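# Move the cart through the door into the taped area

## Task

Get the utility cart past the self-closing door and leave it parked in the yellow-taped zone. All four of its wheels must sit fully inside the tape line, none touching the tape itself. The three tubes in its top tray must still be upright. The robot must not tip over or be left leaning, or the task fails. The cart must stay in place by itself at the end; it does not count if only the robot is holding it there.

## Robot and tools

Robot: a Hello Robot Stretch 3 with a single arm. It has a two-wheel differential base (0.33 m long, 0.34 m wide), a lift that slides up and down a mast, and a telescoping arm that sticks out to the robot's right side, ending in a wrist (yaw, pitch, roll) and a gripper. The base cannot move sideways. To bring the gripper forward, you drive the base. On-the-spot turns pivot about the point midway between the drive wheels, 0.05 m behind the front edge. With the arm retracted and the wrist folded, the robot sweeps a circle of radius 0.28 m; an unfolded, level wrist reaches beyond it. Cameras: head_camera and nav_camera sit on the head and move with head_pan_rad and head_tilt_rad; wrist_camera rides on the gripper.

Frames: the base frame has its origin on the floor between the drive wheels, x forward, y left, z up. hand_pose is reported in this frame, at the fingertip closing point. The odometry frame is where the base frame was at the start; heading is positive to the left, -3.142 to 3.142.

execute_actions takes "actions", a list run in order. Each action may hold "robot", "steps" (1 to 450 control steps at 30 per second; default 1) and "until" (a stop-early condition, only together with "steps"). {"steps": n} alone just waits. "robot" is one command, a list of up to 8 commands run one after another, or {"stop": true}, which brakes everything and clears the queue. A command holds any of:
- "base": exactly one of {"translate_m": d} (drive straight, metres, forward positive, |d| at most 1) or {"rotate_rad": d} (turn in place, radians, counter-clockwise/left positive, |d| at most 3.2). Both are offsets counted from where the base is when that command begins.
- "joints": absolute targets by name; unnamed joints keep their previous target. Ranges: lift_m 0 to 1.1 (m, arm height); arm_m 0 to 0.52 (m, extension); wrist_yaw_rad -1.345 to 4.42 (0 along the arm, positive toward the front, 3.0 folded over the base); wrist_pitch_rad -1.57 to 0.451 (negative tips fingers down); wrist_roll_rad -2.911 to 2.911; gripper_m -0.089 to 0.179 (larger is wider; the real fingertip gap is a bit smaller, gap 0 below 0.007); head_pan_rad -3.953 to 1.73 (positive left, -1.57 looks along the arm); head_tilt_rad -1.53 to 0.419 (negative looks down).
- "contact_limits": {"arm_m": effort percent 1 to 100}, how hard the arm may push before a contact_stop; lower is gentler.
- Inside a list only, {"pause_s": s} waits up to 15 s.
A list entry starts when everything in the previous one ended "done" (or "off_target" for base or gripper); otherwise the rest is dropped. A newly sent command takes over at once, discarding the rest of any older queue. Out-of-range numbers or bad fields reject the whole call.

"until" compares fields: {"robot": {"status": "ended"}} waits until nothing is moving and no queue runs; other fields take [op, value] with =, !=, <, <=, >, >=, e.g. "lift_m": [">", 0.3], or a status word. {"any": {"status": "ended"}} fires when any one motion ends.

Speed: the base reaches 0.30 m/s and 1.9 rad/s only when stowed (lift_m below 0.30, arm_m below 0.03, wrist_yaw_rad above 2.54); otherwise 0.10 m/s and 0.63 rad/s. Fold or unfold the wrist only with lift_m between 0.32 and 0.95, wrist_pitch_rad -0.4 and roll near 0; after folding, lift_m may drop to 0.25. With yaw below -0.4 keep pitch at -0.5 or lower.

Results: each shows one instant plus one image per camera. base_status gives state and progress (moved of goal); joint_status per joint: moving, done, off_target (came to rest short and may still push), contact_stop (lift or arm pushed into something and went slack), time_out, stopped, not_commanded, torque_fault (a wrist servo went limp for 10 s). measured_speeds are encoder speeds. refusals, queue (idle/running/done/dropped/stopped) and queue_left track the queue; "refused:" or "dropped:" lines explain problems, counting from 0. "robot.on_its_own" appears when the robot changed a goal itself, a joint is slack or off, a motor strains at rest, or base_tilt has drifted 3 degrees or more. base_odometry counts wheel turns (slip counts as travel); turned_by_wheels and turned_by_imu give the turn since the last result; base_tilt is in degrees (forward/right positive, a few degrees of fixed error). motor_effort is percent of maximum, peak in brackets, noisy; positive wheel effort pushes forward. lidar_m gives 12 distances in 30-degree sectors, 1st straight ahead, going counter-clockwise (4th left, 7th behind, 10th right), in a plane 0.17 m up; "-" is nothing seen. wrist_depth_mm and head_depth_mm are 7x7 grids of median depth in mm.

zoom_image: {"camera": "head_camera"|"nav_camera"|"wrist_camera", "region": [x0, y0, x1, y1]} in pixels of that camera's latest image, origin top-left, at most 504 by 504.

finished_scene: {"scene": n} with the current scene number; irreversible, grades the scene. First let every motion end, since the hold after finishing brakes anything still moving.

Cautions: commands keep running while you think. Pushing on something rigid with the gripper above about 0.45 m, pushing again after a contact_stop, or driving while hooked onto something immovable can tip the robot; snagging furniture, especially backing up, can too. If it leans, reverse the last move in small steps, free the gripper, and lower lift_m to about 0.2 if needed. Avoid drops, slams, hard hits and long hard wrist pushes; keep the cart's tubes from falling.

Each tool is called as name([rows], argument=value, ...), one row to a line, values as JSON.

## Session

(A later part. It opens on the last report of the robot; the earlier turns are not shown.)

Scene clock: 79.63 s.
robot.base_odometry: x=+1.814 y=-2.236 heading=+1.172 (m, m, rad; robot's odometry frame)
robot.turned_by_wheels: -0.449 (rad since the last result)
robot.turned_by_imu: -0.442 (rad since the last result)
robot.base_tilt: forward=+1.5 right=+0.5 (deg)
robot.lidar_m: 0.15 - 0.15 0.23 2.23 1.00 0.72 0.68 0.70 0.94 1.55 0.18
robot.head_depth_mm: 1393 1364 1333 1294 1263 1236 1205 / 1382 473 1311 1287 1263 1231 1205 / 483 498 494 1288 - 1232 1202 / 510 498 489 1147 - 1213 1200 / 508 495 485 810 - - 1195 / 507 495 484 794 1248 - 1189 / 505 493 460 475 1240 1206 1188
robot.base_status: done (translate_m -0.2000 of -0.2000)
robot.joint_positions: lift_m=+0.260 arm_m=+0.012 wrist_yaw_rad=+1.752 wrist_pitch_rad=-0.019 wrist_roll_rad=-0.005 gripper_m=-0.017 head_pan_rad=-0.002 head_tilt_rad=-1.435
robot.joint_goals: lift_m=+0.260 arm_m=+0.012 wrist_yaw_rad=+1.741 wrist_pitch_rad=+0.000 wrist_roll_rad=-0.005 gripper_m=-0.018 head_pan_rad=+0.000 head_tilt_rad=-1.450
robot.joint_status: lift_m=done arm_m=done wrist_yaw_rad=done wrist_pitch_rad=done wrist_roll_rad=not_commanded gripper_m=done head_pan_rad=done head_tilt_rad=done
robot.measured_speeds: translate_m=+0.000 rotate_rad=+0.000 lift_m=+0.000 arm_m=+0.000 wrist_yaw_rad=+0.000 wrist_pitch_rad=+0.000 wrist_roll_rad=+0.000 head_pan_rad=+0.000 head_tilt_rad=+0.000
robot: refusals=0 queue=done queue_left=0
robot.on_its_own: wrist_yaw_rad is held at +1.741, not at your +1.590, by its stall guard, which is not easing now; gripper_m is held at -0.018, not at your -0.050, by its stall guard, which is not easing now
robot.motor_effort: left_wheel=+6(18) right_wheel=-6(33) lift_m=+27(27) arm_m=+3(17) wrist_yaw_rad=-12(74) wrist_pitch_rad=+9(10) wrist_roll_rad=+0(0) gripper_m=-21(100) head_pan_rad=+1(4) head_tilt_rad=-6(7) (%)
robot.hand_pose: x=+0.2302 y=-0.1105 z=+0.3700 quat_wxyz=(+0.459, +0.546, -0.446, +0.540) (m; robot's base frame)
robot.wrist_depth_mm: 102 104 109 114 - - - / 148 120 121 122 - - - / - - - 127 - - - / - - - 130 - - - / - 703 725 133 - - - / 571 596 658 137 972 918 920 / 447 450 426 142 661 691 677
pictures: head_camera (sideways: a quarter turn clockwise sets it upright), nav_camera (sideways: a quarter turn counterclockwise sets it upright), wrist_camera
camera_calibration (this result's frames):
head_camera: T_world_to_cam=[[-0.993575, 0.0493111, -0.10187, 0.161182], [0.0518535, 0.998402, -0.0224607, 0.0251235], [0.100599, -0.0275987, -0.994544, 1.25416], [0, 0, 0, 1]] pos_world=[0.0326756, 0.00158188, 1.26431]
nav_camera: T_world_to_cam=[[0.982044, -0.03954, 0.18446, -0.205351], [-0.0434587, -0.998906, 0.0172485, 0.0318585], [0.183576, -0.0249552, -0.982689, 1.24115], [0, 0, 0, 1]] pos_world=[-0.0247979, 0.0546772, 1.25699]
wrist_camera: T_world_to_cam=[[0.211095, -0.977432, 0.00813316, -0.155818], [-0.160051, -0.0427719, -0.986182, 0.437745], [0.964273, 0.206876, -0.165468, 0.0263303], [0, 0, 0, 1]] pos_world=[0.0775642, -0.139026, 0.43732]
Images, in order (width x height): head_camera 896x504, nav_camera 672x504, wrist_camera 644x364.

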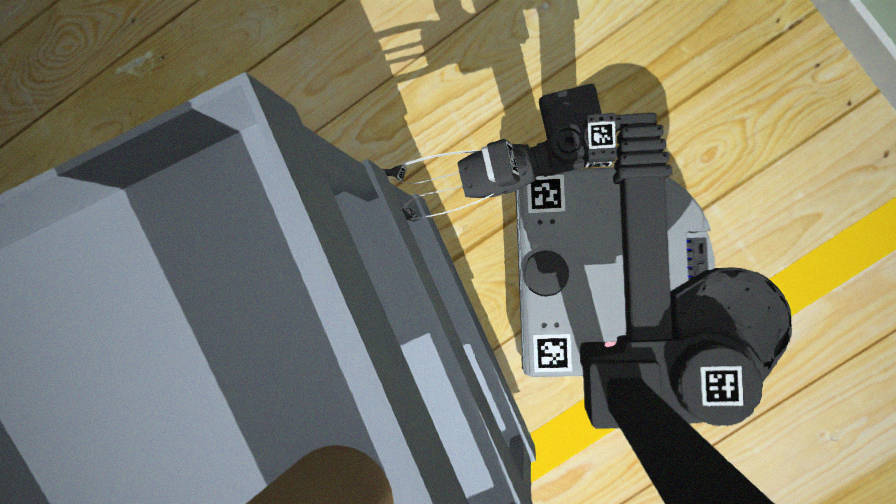

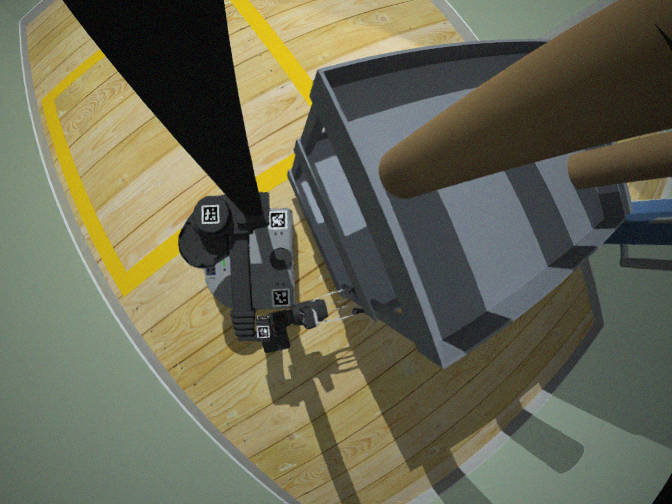

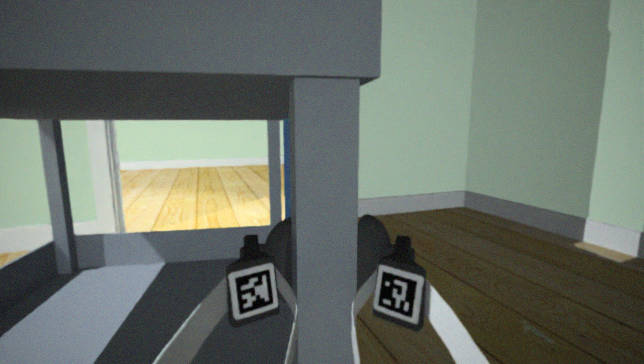

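execute_actions([
  {"robot":[{"joints":{"gripper_m":0.15}},{"base":{"translate_m":-0.2}},{"base":{"rotate_rad":-0.97},"joints":{"wrist_yaw_rad":2.6,"lift_m":0.29,"gripper_m":0.02}},{"base":{"translate_m":-0.5}},{"base":{"rotate_rad":1.62}},{"base":{"translate_m":0.39}},{"base":{"rotate_rad":-1.32},"joints":{"wrist_yaw_rad":1.57,"lift_m":0.26,"gripper_m":0.15}}],"steps":450,"until":{"robot":{"status":"ended"}}},
  {"steps":300,"until":{"robot":{"status":"ended"}}},
])

Scene clock: 101.13 s.
robot.base_odometry: x=+1.149 y=-2.142 heading=+0.502 (m, m, rad; robot's odometry frame)
robot.turned_by_wheels: -0.670 (rad since the last result)
robot.turned_by_imu: -0.675 (rad since the last result)
robot.base_tilt: forward=+1.5 right=+0.5 (deg)
robot.lidar_m: 0.43 0.58 1.24 1.25 1.50 1.57 1.58 0.99 0.88 0.89 1.08 0.42
robot.head_depth_mm: 1383 1356 1330 1300 1263 1236 1210 / 546 1343 1323 1295 1266 1229 1209 / 862 848 1309 1290 - 1226 1202 / 862 852 1306 1282 - 1213 1195 / 859 1178 1309 1278 - - 1194 / 854 1181 1300 1276 1256 - 1188 / 859 1314 1298 1266 1243 1211 1189
robot.base_status: done (rotate_rad -1.3199 of -1.3200)
robot.joint_positions: lift_m=+0.260 arm_m=+0.012 wrist_yaw_rad=+1.571 wrist_pitch_rad=-0.019 wrist_roll_rad=-0.005 gripper_m=+0.150 head_pan_rad=-0.002 head_tilt_rad=-1.435
robot.joint_goals: lift_m=+0.260 arm_m=+0.012 wrist_yaw_rad=+1.570 wrist_pitch_rad=+0.000 wrist_roll_rad=-0.005 gripper_m=+0.150 head_pan_rad=+0.000 head_tilt_rad=-1.450
robot.joint_status: lift_m=done arm_m=done wrist_yaw_rad=done wrist_pitch_rad=done wrist_roll_rad=not_commanded gripper_m=done head_pan_rad=done head_tilt_rad=done
robot.measured_speeds: translate_m=+0.000 rotate_rad=+0.000 lift_m=+0.000 arm_m=+0.000 wrist_yaw_rad=+0.000 wrist_pitch_rad=+0.000 wrist_roll_rad=+0.000 head_pan_rad=+0.000 head_tilt_rad=+0.000
robot: refusals=0 queue=done queue_left=0
robot.motor_effort: left_wheel=+3(12) right_wheel=-3(13) lift_m=+25(45) arm_m=+2(3) wrist_yaw_rad=-1(14) wrist_pitch_rad=+9(9) wrist_roll_rad=+0(0) gripper_m=+0(82) head_pan_rad=+2(1) head_tilt_rad=-6(6) (%)
robot.hand_pose: x=+0.2344 y=-0.1566 z=+0.3702 quat_wxyz=(+0.506, +0.504, -0.494, +0.497) (m; robot's base frame)
robot.wrist_depth_mm: - - 382 303 - - - / 606 436 353 312 518 - - / - - 968 329 - - - / - - - - - - - / - 833 889 754 775 - - / 859 - 601 524 697 - 909 / 678 624 413 359 670 652 683
pictures: head_camera (sideways: a quarter turn clockwise sets it upright), nav_camera (sideways: a quarter turn counterclockwise sets it upright), wrist_camera
camera_calibration (this result's frames):
head_camera: T_world_to_cam=[[-0.993575, 0.0493111, -0.101868, 0.16118], [0.0518535, 0.998402, -0.0224608, 0.0251236], [0.100598, -0.0275987, -0.994544, 1.25416], [0, 0, 0, 1]] pos_world=[0.0326756, 0.00158189, 1.26431]
nav_camera: T_world_to_cam=[[0.982045, -0.03954, 0.184459, -0.205349], [-0.0434587, -0.998906, 0.0172485, 0.0318584], [0.183575, -0.0249552, -0.982689, 1.24115], [0, 0, 0, 1]] pos_world=[-0.0247979, 0.0546772, 1.25699]
wrist_camera: T_world_to_cam=[[0.0318425, -0.99946, 0.00814238, -0.163148], [-0.164847, -0.0132866, -0.98623, 0.442399], [0.985805, 0.0300618, -0.165181, -0.000999377], [0, 0, 0, 1]] pos_world=[0.0791084, -0.157152, 0.437471]
Images, in order (width x height): head_camera 896x504, nav_camera 672x504, wrist_camera 644x364.

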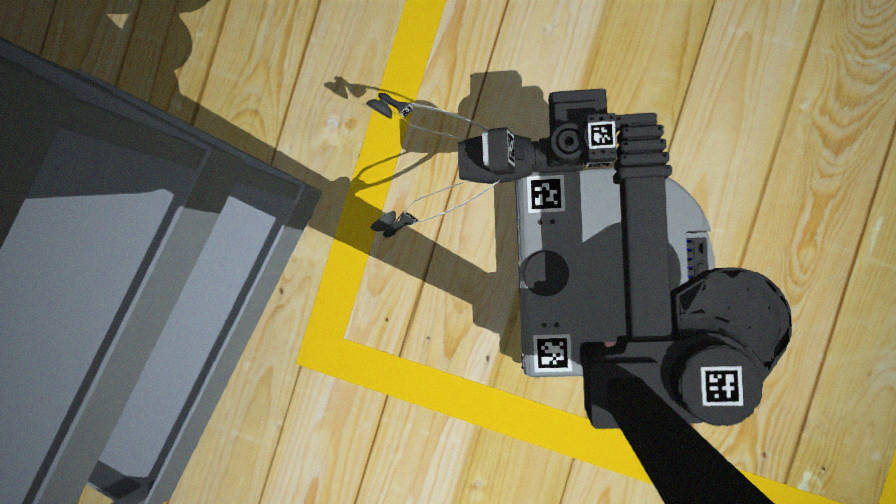

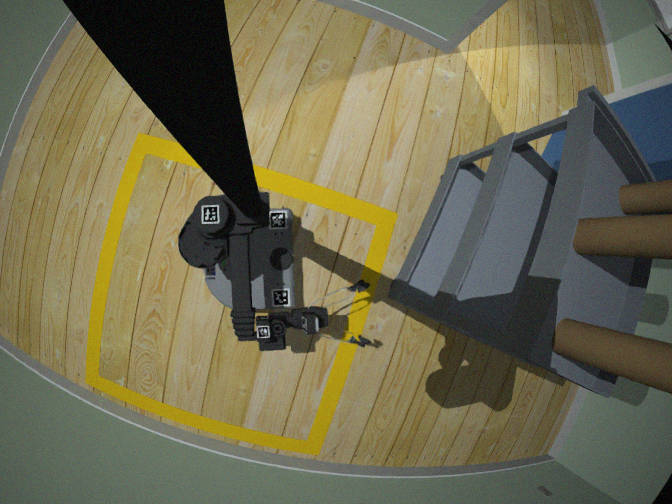

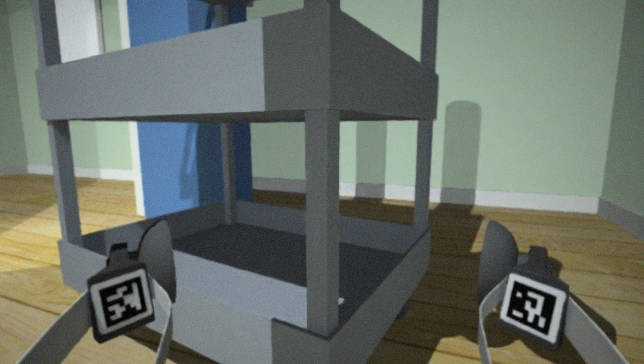

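execute_actions([
  {"robot":[{"base":{"translate_m":0.18},"joints":{"arm_m":0.003,"head_tilt_rad":-1.1,"head_pan_rad":-0.2}},{"joints":{"gripper_m":-0.05}},{"base":{"translate_m":-0.8},"joints":{"arm_m":0.2}}],"steps":450,"until":{"robot":{"status":"ended"}}},
  {"steps":100,"until":{"robot":{"status":"ended"}}},
])

Scene clock: 135.33 s.
robot.base_odometry: x=+0.606 y=-2.440 heading=+0.502 (m, m, rad; robot's odometry frame)
robot.turned_by_wheels: +0.000 (rad since the last result)
robot.turned_by_imu: -0.005 (rad since the last result)
robot.base_tilt: forward=+1.5 right=+0.5 (deg)
robot.lidar_m: 0.52 1.61 1.44 1.45 1.10 0.99 0.99 0.76 0.68 0.68 0.40 0.41
robot.head_depth_mm: 726 667 569 905 1274 1188 1133 / 518 623 604 902 1186 1202 1130 / 749 615 966 937 1274 1207 - / 749 639 991 1263 1309 1201 - / 732 976 1023 1369 1301 1200 - / 686 1665 1544 1421 1303 1197 1118 / 1886 1750 1565 1421 1298 1200 1113
robot.base_status: done (translate_m -0.8000 of -0.8000)
robot.joint_positions: lift_m=+0.260 arm_m=+0.200 wrist_yaw_rad=+1.562 wrist_pitch_rad=-0.018 wrist_roll_rad=-0.005 gripper_m=-0.016 head_pan_rad=-0.193 head_tilt_rad=-1.100
robot.joint_goals: lift_m=+0.260 arm_m=+0.200 wrist_yaw_rad=+1.570 wrist_pitch_rad=+0.000 wrist_roll_rad=-0.005 gripper_m=-0.017 head_pan_rad=-0.200 head_tilt_rad=-1.100
robot.joint_status: lift_m=done arm_m=done wrist_yaw_rad=done wrist_pitch_rad=done wrist_roll_rad=not_commanded gripper_m=done head_pan_rad=done head_tilt_rad=done
robot.measured_speeds: translate_m=+0.000 rotate_rad=+0.000 lift_m=+0.000 arm_m=+0.000 wrist_yaw_rad=+0.000 wrist_pitch_rad=+0.000 wrist_roll_rad=+0.000 head_pan_rad=+0.000 head_tilt_rad=+0.000
robot: refusals=0 queue=done queue_left=0
robot.on_its_own: gripper_m is held at -0.017, not at your -0.050, by its stall guard, which is not easing now
robot.motor_effort: left_wheel=+5(8) right_wheel=-8(20) lift_m=+24(24) arm_m=+2(5) wrist_yaw_rad=+9(17) wrist_pitch_rad=+8(9) wrist_roll_rad=+0(0) gripper_m=-19(100) head_pan_rad=-4(29) head_tilt_rad=+0(18) (%)
robot.hand_pose: x=+0.2344 y=-0.3470 z=+0.3703 quat_wxyz=(+0.508, +0.501, -0.496, +0.494) (m; robot's base frame)
robot.wrist_depth_mm: - - 192 133 155 201 281 / - 546 202 140 164 207 297 / - - - 149 - - 677 / - - - 153 - - 701 / - - 776 153 - - 657 / 938 872 658 157 605 526 629 / 691 678 432 164 432 449 435
pictures: head_camera (sideways: a quarter turn clockwise sets it upright), nav_camera (sideways: a quarter turn counterclockwise sets it upright), wrist_camera
camera_calibration (this result's frames):
head_camera: T_world_to_cam=[[-0.879306, 0.219698, -0.422556, 0.578098], [0.244643, 0.969601, -0.00496223, 0.00117242], [0.40862, -0.107739, -0.906323, 1.13785], [0, 0, 0, 1]] pos_world=[0.0430903, -0.00555343, 1.27554]
nav_camera: T_world_to_cam=[[0.843845, -0.202839, 0.496771, -0.611252], [-0.235273, -0.971925, 0.00279641, 0.0518391], [0.482257, -0.119237, -0.867877, 1.09026], [0, 0, 0, 1]] pos_world=[0.00221086, 0.056397, 1.24972]
wrist_camera: T_world_to_cam=[[0.0224569, -0.999714, 0.00816735, -0.351374], [-0.164213, -0.011747, -0.986355, 0.440481], [0.986169, 0.0208093, -0.16443, 0.00116948], [0, 0, 0, 1]] pos_world=[0.0790704, -0.346124, 0.437533]
Images, in order (width x height): head_camera 896x504, nav_camera 672x504, wrist_camera 644x364.

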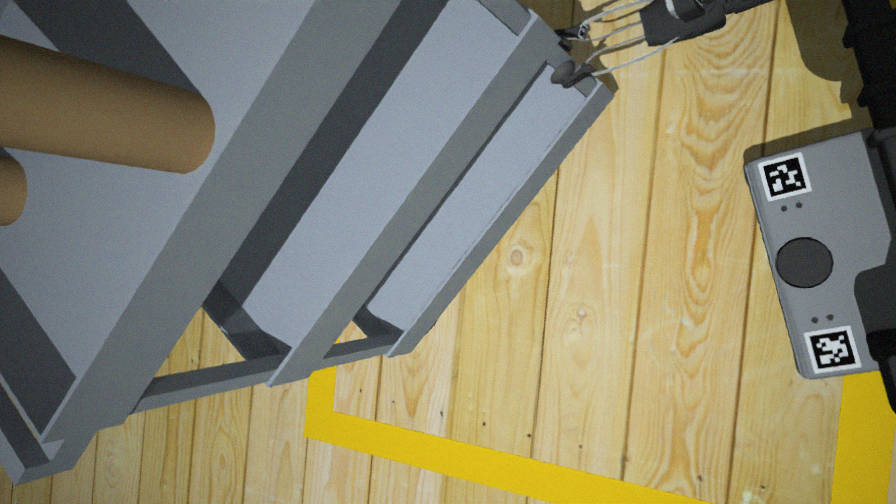

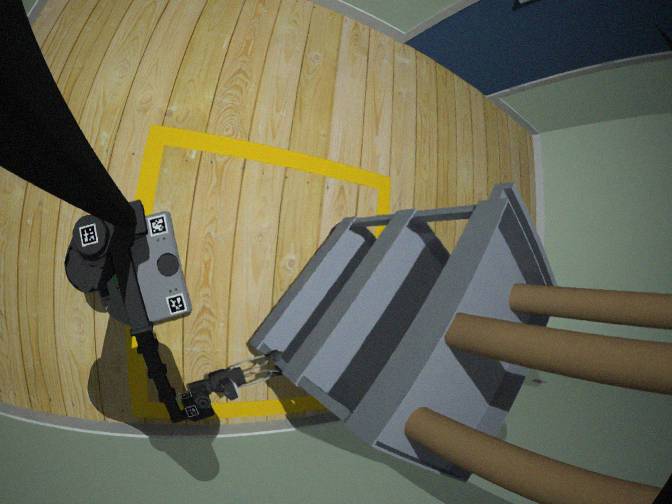

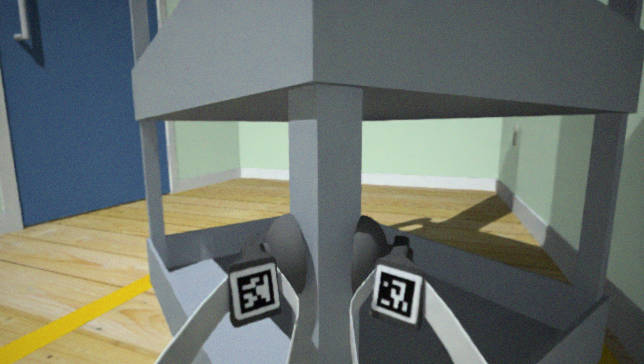

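execute_actions([
  {"robot":[{"base":{"translate_m":-0.23},"joints":{"arm_m":0}},{"joints":{"gripper_m":0.15}},{"base":{"translate_m":-0.2}},{"joints":{"arm_m":0.25,"lift_m":0.12}}],"steps":450,"until":{"robot":{"status":"ended"}}},
])

Scene clock: 151.50 s.
robot.base_odometry: x=+0.229 y=-2.647 heading=+0.502 (m, m, rad; robot's odometry frame)
robot.turned_by_wheels: +0.000 (rad since the last result)
robot.turned_by_imu: -0.004 (rad since the last result)
robot.base_tilt: forward=+1.5 right=+0.5 (deg)
robot.lidar_m: 0.47 1.76 1.58 1.05 0.65 0.58 0.58 0.61 0.54 0.55 0.66 0.45
robot.head_depth_mm: 556 646 996 1383 1317 1199 1129 / 556 608 996 1287 1307 1209 1128 / 738 665 978 1230 1303 1207 - / 721 652 900 1202 1304 1200 - / 749 1104 1391 1435 1305 1194 - / 1910 1731 1567 1423 1302 1202 1118 / 1965 1745 1567 1425 1300 1199 1113
robot.base_status: done (translate_m -0.2000 of -0.2000)
robot.joint_positions: lift_m=+0.120 arm_m=+0.250 wrist_yaw_rad=+1.570 wrist_pitch_rad=-0.018 wrist_roll_rad=-0.005 gripper_m=+0.150 head_pan_rad=-0.193 head_tilt_rad=-1.100
robot.joint_goals: lift_m=+0.120 arm_m=+0.250 wrist_yaw_rad=+1.570 wrist_pitch_rad=+0.000 wrist_roll_rad=-0.005 gripper_m=+0.150 head_pan_rad=-0.200 head_tilt_rad=-1.100
robot.joint_status: lift_m=done arm_m=done wrist_yaw_rad=done wrist_pitch_rad=done wrist_roll_rad=not_commanded gripper_m=done head_pan_rad=done head_tilt_rad=done
robot.measured_speeds: translate_m=+0.000 rotate_rad=+0.000 lift_m=+0.000 arm_m=+0.000 wrist_yaw_rad=+0.000 wrist_pitch_rad=+0.000 wrist_roll_rad=+0.000 head_pan_rad=+0.000 head_tilt_rad=+0.000
robot: refusals=0 queue=done queue_left=0
robot.motor_effort: left_wheel=+4(5) right_wheel=-3(26) lift_m=+25(24) arm_m=+3(4) wrist_yaw_rad=+0(24) wrist_pitch_rad=+8(9) wrist_roll_rad=+0(0) gripper_m=+1(83) head_pan_rad=-4(5) head_tilt_rad=-1(0) (%)
robot.hand_pose: x=+0.2344 y=-0.3948 z=+0.2303 quat_wxyz=(+0.506, +0.503, -0.494, +0.496) (m; robot's base frame)
robot.wrist_depth_mm: - 512 508 510 510 969 456 / - - - - - 938 444 / - - - - - 898 442 / - 483 879 908 490 890 431 / 912 370 386 398 407 729 426 / 618 - 582 614 577 - 381 / 468 443 469 465 471 445 337
pictures: head_camera (sideways: a quarter turn clockwise sets it upright), nav_camera (sideways: a quarter turn counterclockwise sets it upright), wrist_camera
camera_calibration (this result's frames):
head_camera: T_world_to_cam=[[-0.879269, 0.219715, -0.422624, 0.578186], [0.244669, 0.969594, -0.00495817, 0.00116699], [0.408684, -0.107762, -0.906292, 1.13781], [0, 0, 0, 1]] pos_world=[0.043092, -0.00555478, 1.27555]
nav_camera: T_world_to_cam=[[0.843803, -0.202854, 0.496836, -0.611336], [-0.235298, -0.971919, 0.00279308, 0.0518436], [0.482318, -0.119262, -0.86784, 1.09021], [0, 0, 0, 1]] pos_world=[0.00221616, 0.0563964, 1.24972]
wrist_camera: T_world_to_cam=[[0.0307186, -0.999495, 0.00815711, -0.399872], [-0.164403, -0.0131022, -0.986306, 0.301267], [0.985915, 0.0289569, -0.164722, -0.0175242], [0, 0, 0, 1]] pos_world=[0.0790899, -0.395215, 0.297517]
Images, in order (width x height): head_camera 896x504, nav_camera 672x504, wrist_camera 644x364.

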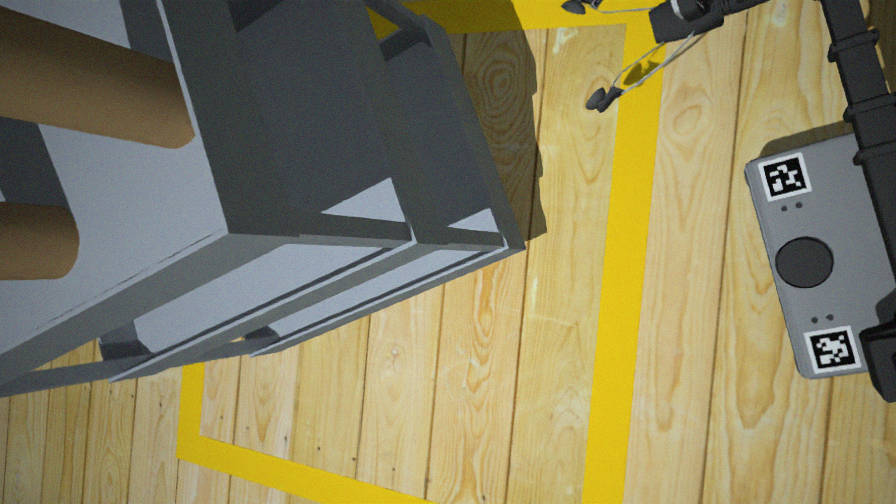

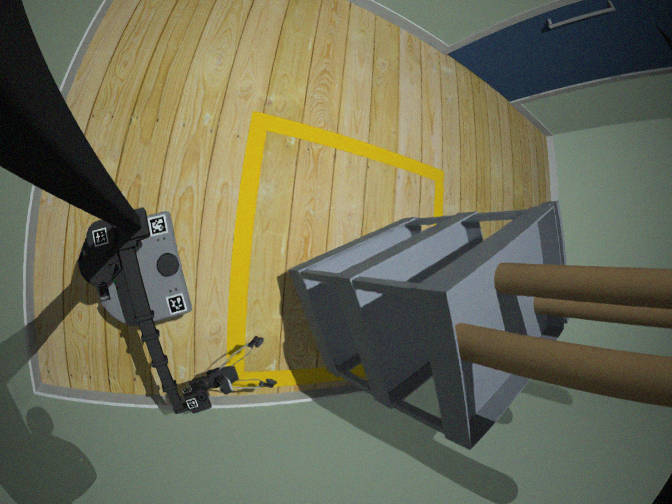

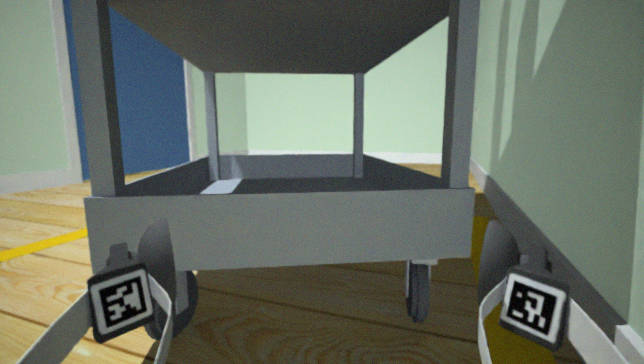

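execute_actions([
  {"robot":[{"joints":{"arm_m":0.1,"lift_m":0.25,"gripper_m":0}},{"base":{"translate_m":0.3}},{"joints":{"arm_m":0,"wrist_yaw_rad":1.8}},{"base":{"rotate_rad":0.3}},{"base":{"rotate_rad":-0.5},"joints":{"wrist_yaw_rad":1.57}},{"base":{"translate_m":-0.3}},{"joints":{"arm_m":0.2,"lift_m":0.1,"gripper_m":0.15}}],"steps":450,"until":{"robot":{"status":"ended"}}},
  {"steps":300,"until":{"robot":{"status":"ended"}}},
])

Scene clock: 170.93 s.
robot.base_odometry: x=+0.205 y=-2.592 heading=+0.301 (m, m, rad; robot's odometry frame)
robot.turned_by_wheels: -0.200 (rad since the last result)
robot.turned_by_imu: -0.203 (rad since the last result)
robot.base_tilt: forward=+1.6 right=+0.5 (deg)
robot.lidar_m: 0.44 1.94 1.54 1.51 0.72 0.57 0.56 0.61 0.61 0.60 0.65 0.47
robot.head_depth_mm: 716 667 1349 1415 1323 1220 1123 / 752 653 983 1380 1307 1210 1130 / 737 639 992 1265 1302 1207 - / 493 581 980 1202 1301 1206 - / 710 650 961 934 1290 1203 - / 703 660 691 1405 1303 1196 1119 / 758 1696 1571 1422 1301 1193 1114
robot.base_status: done (translate_m -0.3000 of -0.3000)
robot.joint_positions: lift_m=+0.100 arm_m=+0.200 wrist_yaw_rad=+1.570 wrist_pitch_rad=-0.018 wrist_roll_rad=-0.005 gripper_m=+0.150 head_pan_rad=-0.193 head_tilt_rad=-1.100
robot.joint_goals: lift_m=+0.100 arm_m=+0.200 wrist_yaw_rad=+1.570 wrist_pitch_rad=+0.000 wrist_roll_rad=-0.005 gripper_m=+0.150 head_pan_rad=-0.200 head_tilt_rad=-1.100
robot.joint_status: lift_m=done arm_m=done wrist_yaw_rad=done wrist_pitch_rad=done wrist_roll_rad=not_commanded gripper_m=done head_pan_rad=done head_tilt_rad=done
robot.measured_speeds: translate_m=+0.000 rotate_rad=+0.000 lift_m=+0.000 arm_m=+0.000 wrist_yaw_rad=+0.000 wrist_pitch_rad=+0.000 wrist_roll_rad=+0.000 head_pan_rad=+0.000 head_tilt_rad=+0.000
robot: refusals=0 queue=done queue_left=0
robot.motor_effort: left_wheel=+4(8) right_wheel=-3(13) lift_m=+24(44) arm_m=+2(9) wrist_yaw_rad=+0(42) wrist_pitch_rad=+9(9) wrist_roll_rad=+0(0) gripper_m=+0(82) head_pan_rad=-5(5) head_tilt_rad=+0(0) (%)
robot.hand_pose: x=+0.2344 y=-0.3448 z=+0.2103 quat_wxyz=(+0.506, +0.503, -0.494, +0.496) (m; robot's base frame)
robot.wrist_depth_mm: - 567 566 562 - 679 398 / - - - - - 673 394 / - - - - - 652 397 / 379 393 395 412 - 658 389 / 384 391 398 410 781 643 396 / 572 - 580 531 586 - 368 / 435 417 434 434 435 410 327
pictures: head_camera (sideways: a quarter turn clockwise sets it upright), nav_camera (sideways: a quarter turn counterclockwise sets it upright), wrist_camera
camera_calibration (this result's frames):
head_camera: T_world_to_cam=[[-0.879242, 0.219767, -0.422652, 0.578223], [0.24473, 0.969579, -0.00495647, 0.0011644], [0.408705, -0.107793, -0.906278, 1.13779], [0, 0, 0, 1]] pos_world=[0.0430925, -0.00555726, 1.27555]
nav_camera: T_world_to_cam=[[0.843775, -0.202904, 0.496864, -0.611372], [-0.23536, -0.971904, 0.00279168, 0.0518458], [0.482337, -0.119297, -0.867824, 1.09019], [0, 0, 0, 1]] pos_world=[0.00222131, 0.0563963, 1.24972]
wrist_camera: T_world_to_cam=[[0.0308333, -0.999491, 0.00815705, -0.349732], [-0.164444, -0.0131223, -0.986299, 0.282191], [0.985904, 0.0290695, -0.164765, -0.0222166], [0, 0, 0, 1]] pos_world=[0.0790917, -0.345206, 0.277517]
Images, in order (width x height): head_camera 896x504, nav_camera 672x504, wrist_camera 644x364.

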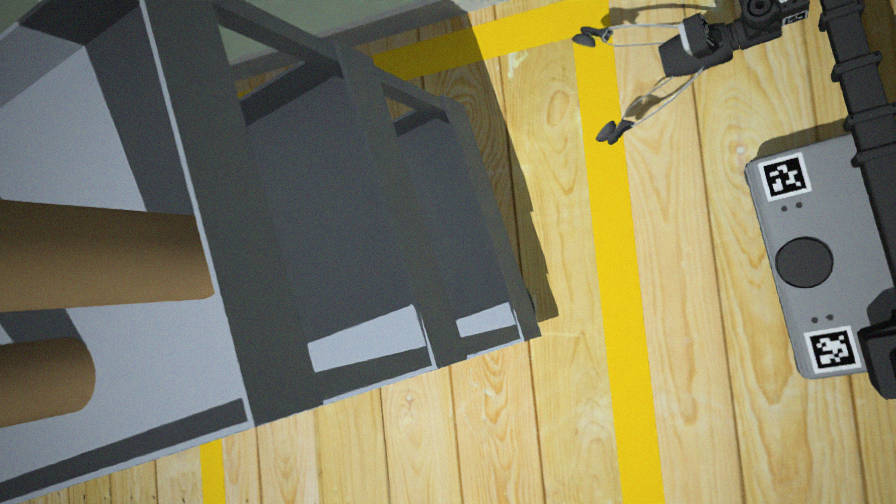

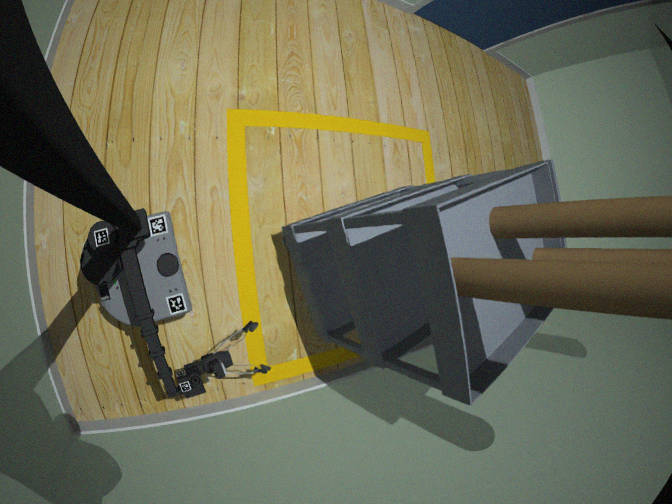

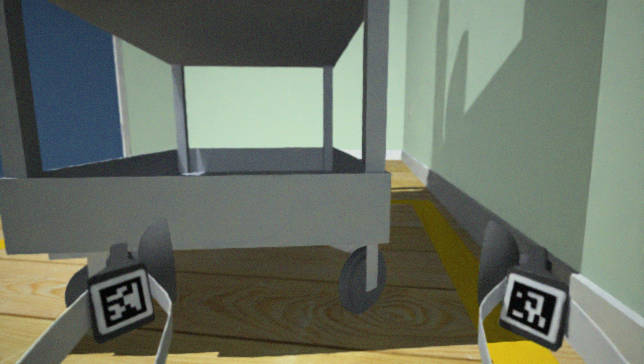

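finished_scene(scene=1)

The scene is finished: the task was done.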